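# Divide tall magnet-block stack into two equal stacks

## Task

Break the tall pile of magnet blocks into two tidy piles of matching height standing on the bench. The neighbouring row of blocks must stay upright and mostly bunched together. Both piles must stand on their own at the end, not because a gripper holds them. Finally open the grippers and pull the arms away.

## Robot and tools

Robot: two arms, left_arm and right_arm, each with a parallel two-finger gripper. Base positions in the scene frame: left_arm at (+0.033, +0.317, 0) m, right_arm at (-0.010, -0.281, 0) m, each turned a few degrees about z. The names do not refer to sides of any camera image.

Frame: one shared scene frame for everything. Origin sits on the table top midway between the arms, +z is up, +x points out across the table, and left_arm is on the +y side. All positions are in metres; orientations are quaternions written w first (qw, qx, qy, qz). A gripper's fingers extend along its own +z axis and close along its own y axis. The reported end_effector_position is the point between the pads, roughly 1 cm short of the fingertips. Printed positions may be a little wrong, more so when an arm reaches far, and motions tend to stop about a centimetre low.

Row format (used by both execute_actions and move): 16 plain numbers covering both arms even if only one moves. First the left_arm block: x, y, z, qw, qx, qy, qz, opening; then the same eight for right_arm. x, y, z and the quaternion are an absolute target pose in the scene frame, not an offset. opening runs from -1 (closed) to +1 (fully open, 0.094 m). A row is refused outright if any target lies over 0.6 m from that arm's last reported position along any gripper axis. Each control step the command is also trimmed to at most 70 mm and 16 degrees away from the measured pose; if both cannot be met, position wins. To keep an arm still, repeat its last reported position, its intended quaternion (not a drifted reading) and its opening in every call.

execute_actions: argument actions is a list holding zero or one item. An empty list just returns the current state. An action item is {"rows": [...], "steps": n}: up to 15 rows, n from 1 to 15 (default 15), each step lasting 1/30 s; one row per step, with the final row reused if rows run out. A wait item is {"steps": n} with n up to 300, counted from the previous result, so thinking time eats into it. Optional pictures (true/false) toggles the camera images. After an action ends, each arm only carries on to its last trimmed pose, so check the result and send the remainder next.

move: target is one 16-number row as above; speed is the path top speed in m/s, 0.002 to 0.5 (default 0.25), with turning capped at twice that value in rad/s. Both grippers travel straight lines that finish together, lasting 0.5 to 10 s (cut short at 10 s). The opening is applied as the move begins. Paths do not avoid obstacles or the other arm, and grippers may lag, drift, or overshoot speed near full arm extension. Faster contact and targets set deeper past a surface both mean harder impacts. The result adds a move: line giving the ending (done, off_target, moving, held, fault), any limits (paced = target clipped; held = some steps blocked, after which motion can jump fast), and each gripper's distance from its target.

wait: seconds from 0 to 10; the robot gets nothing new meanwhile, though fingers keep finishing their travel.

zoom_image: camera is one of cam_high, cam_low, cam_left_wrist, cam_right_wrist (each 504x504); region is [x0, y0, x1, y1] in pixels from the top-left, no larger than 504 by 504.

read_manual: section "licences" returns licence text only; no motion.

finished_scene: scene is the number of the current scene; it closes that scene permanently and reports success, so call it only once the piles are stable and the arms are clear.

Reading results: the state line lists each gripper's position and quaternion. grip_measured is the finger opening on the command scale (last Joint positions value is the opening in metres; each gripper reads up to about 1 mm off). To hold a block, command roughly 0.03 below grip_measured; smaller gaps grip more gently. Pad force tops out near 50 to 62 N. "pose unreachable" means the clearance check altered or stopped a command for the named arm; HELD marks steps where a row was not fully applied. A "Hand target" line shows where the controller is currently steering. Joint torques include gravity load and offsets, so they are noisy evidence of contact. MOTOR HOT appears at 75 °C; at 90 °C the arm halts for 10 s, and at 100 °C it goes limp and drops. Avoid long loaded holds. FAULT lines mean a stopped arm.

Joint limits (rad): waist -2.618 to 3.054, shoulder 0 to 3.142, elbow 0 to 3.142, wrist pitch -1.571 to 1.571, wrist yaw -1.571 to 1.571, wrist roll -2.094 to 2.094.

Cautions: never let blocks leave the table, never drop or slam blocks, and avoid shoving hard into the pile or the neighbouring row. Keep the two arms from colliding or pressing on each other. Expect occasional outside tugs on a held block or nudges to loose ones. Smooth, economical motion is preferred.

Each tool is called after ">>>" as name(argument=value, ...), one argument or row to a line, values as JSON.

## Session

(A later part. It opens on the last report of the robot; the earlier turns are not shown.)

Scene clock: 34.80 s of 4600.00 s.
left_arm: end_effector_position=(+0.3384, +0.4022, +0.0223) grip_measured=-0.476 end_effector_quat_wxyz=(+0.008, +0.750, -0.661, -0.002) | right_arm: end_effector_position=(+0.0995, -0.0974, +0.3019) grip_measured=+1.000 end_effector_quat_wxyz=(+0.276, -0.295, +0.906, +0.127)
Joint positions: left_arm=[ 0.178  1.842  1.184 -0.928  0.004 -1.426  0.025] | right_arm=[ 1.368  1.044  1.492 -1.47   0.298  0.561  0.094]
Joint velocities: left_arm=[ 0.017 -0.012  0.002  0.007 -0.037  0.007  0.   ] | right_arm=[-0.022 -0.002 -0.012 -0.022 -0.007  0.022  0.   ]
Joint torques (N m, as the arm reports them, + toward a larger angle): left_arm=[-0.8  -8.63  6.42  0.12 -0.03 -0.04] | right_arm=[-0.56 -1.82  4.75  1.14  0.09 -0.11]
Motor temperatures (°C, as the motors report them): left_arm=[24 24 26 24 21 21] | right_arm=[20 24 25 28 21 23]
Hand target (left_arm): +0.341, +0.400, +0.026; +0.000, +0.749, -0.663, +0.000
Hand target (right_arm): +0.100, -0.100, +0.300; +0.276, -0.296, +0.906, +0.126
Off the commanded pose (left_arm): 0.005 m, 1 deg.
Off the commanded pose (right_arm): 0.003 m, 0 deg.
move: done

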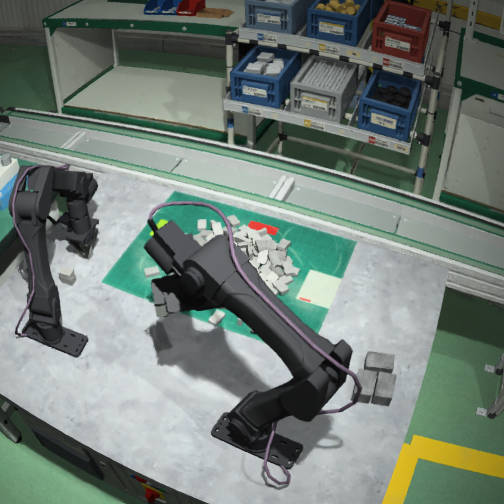

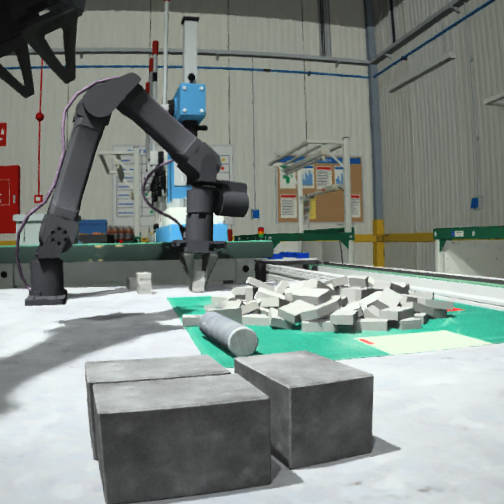

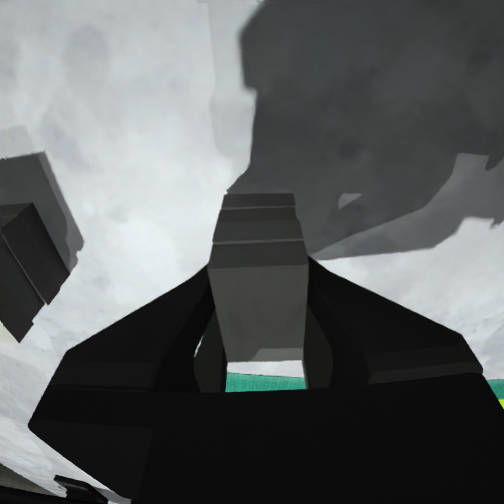

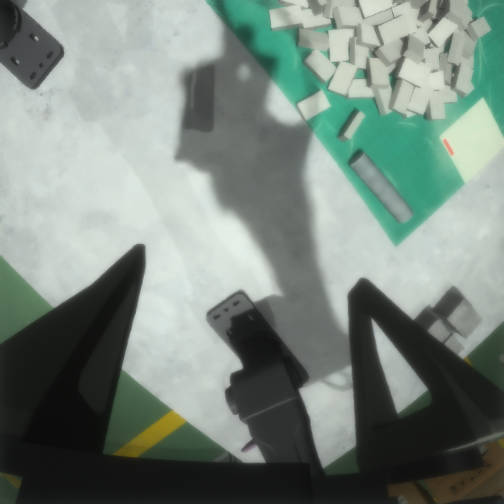

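>>> move(
  target=[0.34,0.40,0.017,0,-0.749,0.663,0,-0.5,0.1,-0.1,0.3,0.276,-0.296,0.906,0.126,1],
  speed=0.02,
)

>>> move(
  target=[0.34,0.40,0.022,0,-0.749,0.663,0,0.7,0.1,-0.1,0.3,0.276,-0.296,0.906,0.126,1],
)

>>> move(
  target=[0.34,0.40,0.17,0,-0.749,0.663,0,0.7,0.1,-0.1,0.3,0.276,-0.296,0.906,0.126,1],
  speed=0.15,
)

>>> zoom_image(
  camera="cam_low",
  region=[120, 230, 240, 310],
)

Scene clock: 37.97 s of 4600.00 s.
left_arm: end_effector_position=(+0.3393, +0.4025, +0.0205) grip_measured=-0.476 end_effector_quat_wxyz=(+0.005, +0.751, -0.661, -0.001) | right_arm: end_effector_position=(+0.0995, -0.0974, +0.3019) grip_measured=+1.000 end_effector_quat_wxyz=(+0.276, -0.295, +0.906, +0.127)
Joint positions: left_arm=[ 0.178  1.842  1.177 -0.914  0.004 -1.427  0.025] | right_arm=[ 1.368  1.044  1.492 -1.47   0.298  0.561  0.094]
Joint velocities: left_arm=[ 0.012 -0.002  0.007  0.022 -0.095  0.037 -0.001] | right_arm=[-0.017 -0.002 -0.007  0.007  0.037  0.037  0.   ]
Joint torques (N m, as the arm reports them, + toward a larger angle): left_arm=[-0.82 -7.95  4.85  0.39 -0.03 -0.02] | right_arm=[-0.58 -1.86  4.84  1.15  0.08 -0.12]
Motor temperatures (°C, as the motors report them): left_arm=[24 25 26 24 21 21] | right_arm=[20 24 25 28 21 23]
Hand target (left_arm): +0.340, +0.400, +0.017; +0.000, +0.749, -0.663, +0.000
Hand target (right_arm): +0.100, -0.100, +0.300; +0.276, -0.296, +0.906, +0.126
Off the commanded pose (left_arm): 0.004 m, 1 deg.
Off the commanded pose (right_arm): 0.003 m, 0 deg.
move: done

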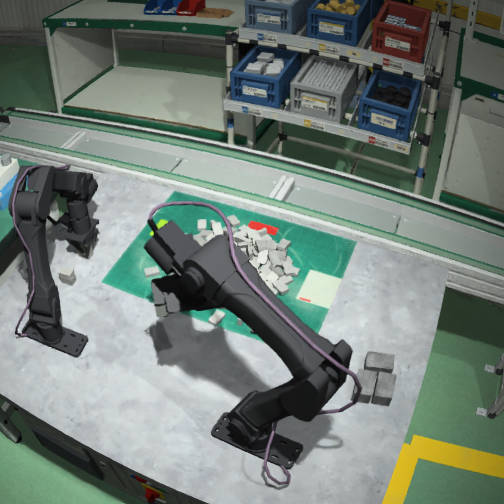

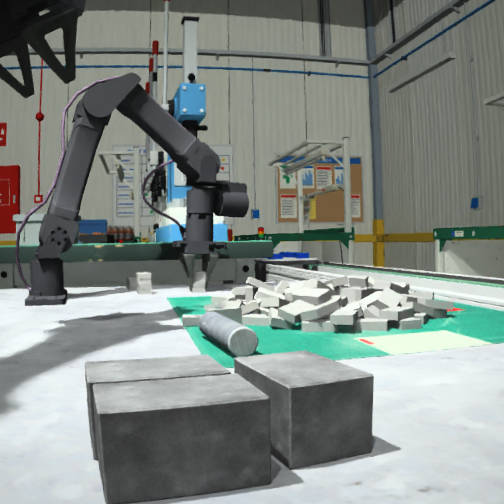

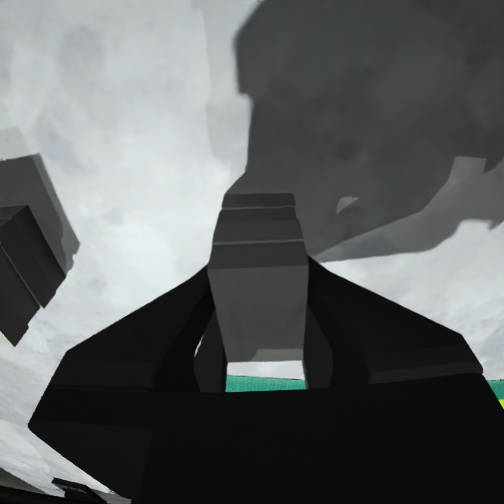

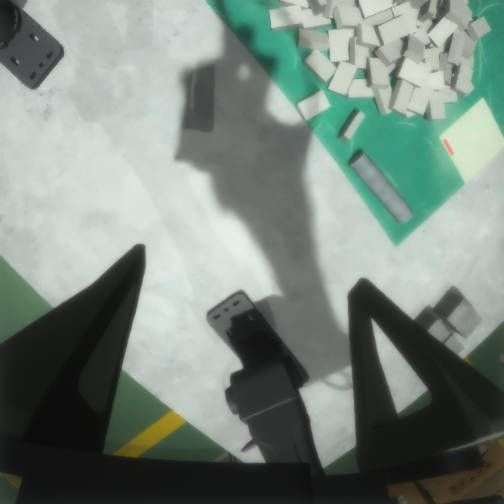

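Scene clock: 38.67 s of 4600.00 s.
left_arm: end_effector_position=(+0.3394, +0.4025, +0.0205) grip_measured=+0.698 end_effector_quat_wxyz=(+0.005, +0.751, -0.661, -0.000) | right_arm: end_effector_position=(+0.0995, -0.0974, +0.3019) grip_measured=+1.000 end_effector_quat_wxyz=(+0.276, -0.295, +0.906, +0.127)
Joint positions: left_arm=[ 0.178  1.842  1.177 -0.914  0.004 -1.427  0.08 ] | right_arm=[ 1.368  1.044  1.492 -1.47   0.298  0.561  0.094]
Joint velocities: left_arm=[-0.002  0.012 -0.017 -0.095 -0.007  0.022 -0.001] | right_arm=[-0.007 -0.002  0.007  0.007 -0.022  0.022  0.   ]
Joint torques (N m, as the arm reports them, + toward a larger angle): left_arm=[-0.82 -8.55  5.72  0.18 -0.02 -0.04] | right_arm=[-0.59 -1.81  4.84  1.12  0.08 -0.12]
Motor temperatures (°C, as the motors report them): left_arm=[24 25 26 24 21 21] | right_arm=[20 24 25 28 21 23]
Hand target (left_arm): +0.340, +0.400, +0.022; +0.000, +0.749, -0.663, +0.000
Hand target (right_arm): +0.100, -0.100, +0.300; +0.276, -0.296, +0.906, +0.126
Off the commanded pose (left_arm): 0.003 m, 1 deg.
Off the commanded pose (right_arm): 0.003 m, 0 deg.
move: done

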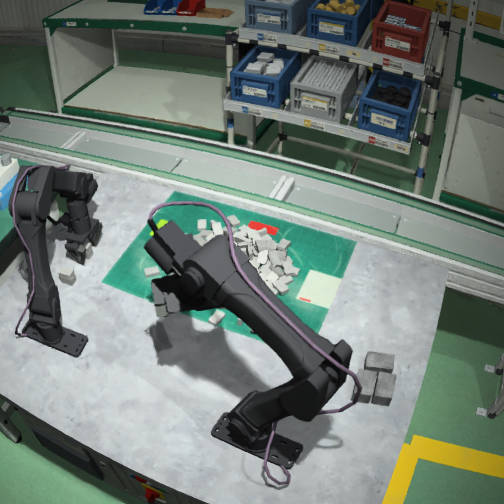

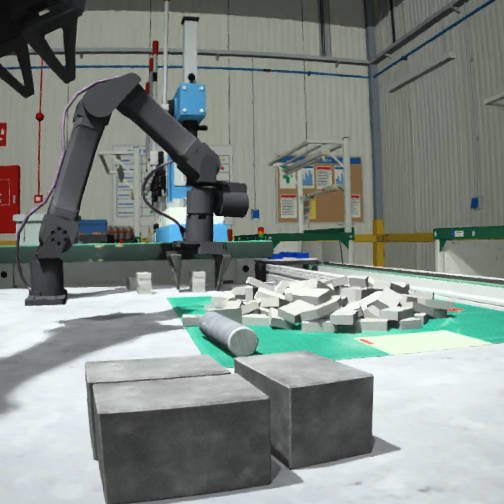

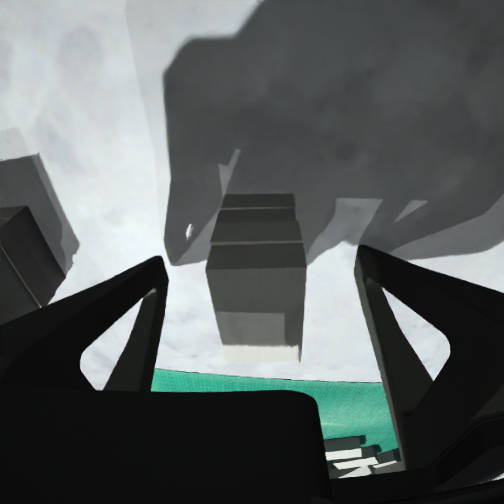

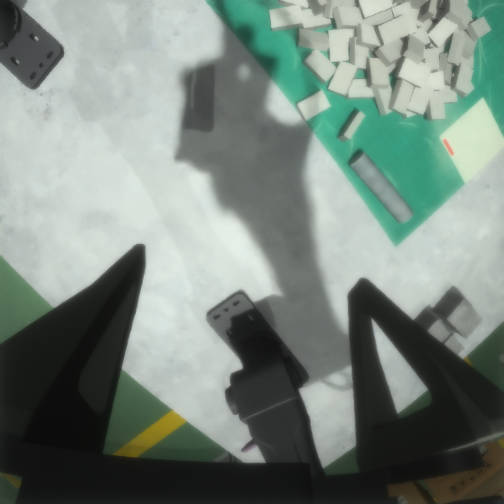

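Scene clock: 40.30 s of 4600.00 s.
left_arm: end_effector_position=(+0.3350, +0.4013, +0.1588) grip_measured=+0.698 end_effector_quat_wxyz=(+0.013, +0.751, -0.661, -0.006) | right_arm: end_effector_position=(+0.0995, -0.0974, +0.3019) grip_measured=+1.000 end_effector_quat_wxyz=(+0.276, -0.295, +0.906, +0.127)
Joint positions: left_arm=[ 0.178  1.762  1.638 -1.474  0.004 -1.427  0.08 ] | right_arm=[ 1.368  1.044  1.492 -1.47   0.298  0.561  0.094]
Joint velocities: left_arm=[ 0.002 -0.007 -0.007 -0.037 -0.007 -0.022 -0.001] | right_arm=[-0.007 -0.017 -0.012 -0.022 -0.051 -0.007  0.   ]
Joint torques (N m, as the arm reports them, + toward a larger angle): left_arm=[-0.8  -8.74  8.89 -0.05 -0.03 -0.04] | right_arm=[-0.59 -1.78  4.75  1.12  0.06 -0.17]
Motor temperatures (°C, as the motors report them): left_arm=[24 25 26 24 21 21] | right_arm=[20 24 25 28 21 23]
Hand target (left_arm): +0.337, +0.399, +0.170; +0.000, +0.749, -0.663, +0.000
Hand target (right_arm): +0.100, -0.100, +0.300; +0.276, -0.296, +0.906, +0.126
Off the commanded pose (left_arm): 0.012 m, 2 deg.
Off the commanded pose (right_arm): 0.003 m, 0 deg.
move: off_target (left_arm)

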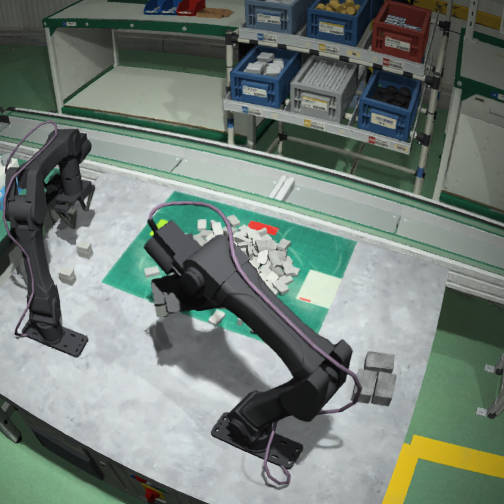

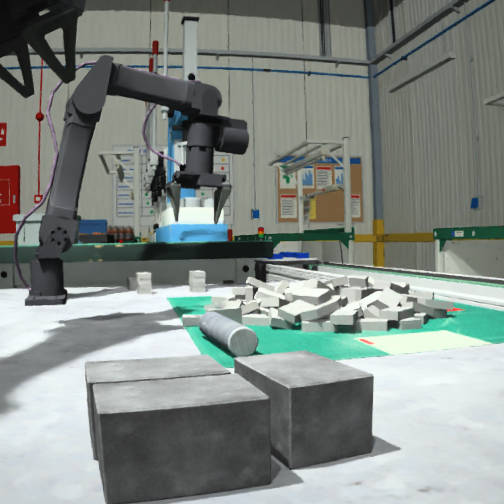

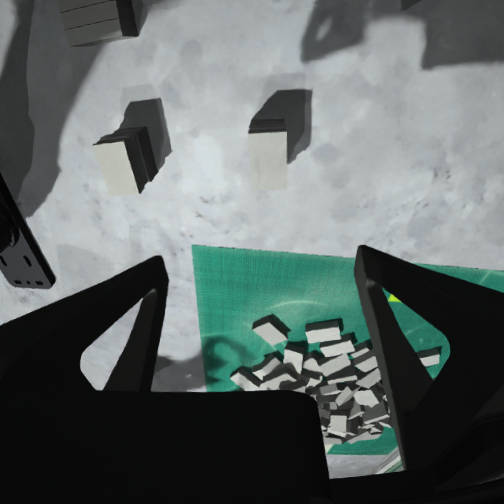

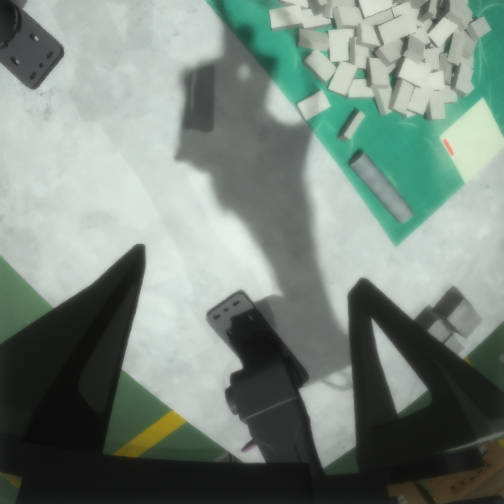

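Region (120, 230, 240, 310) of cam_low's 504x504 image, scaled by 4.200, with more detail than that image has.

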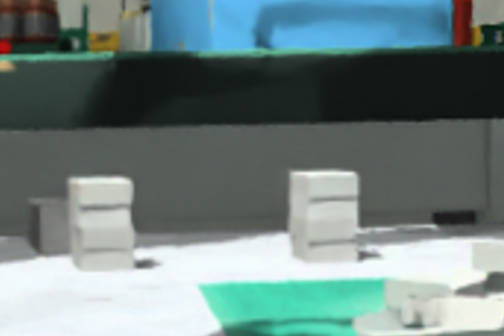

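>>> finished_scene(
  scene=2,
)

The scene is finished: the task was done.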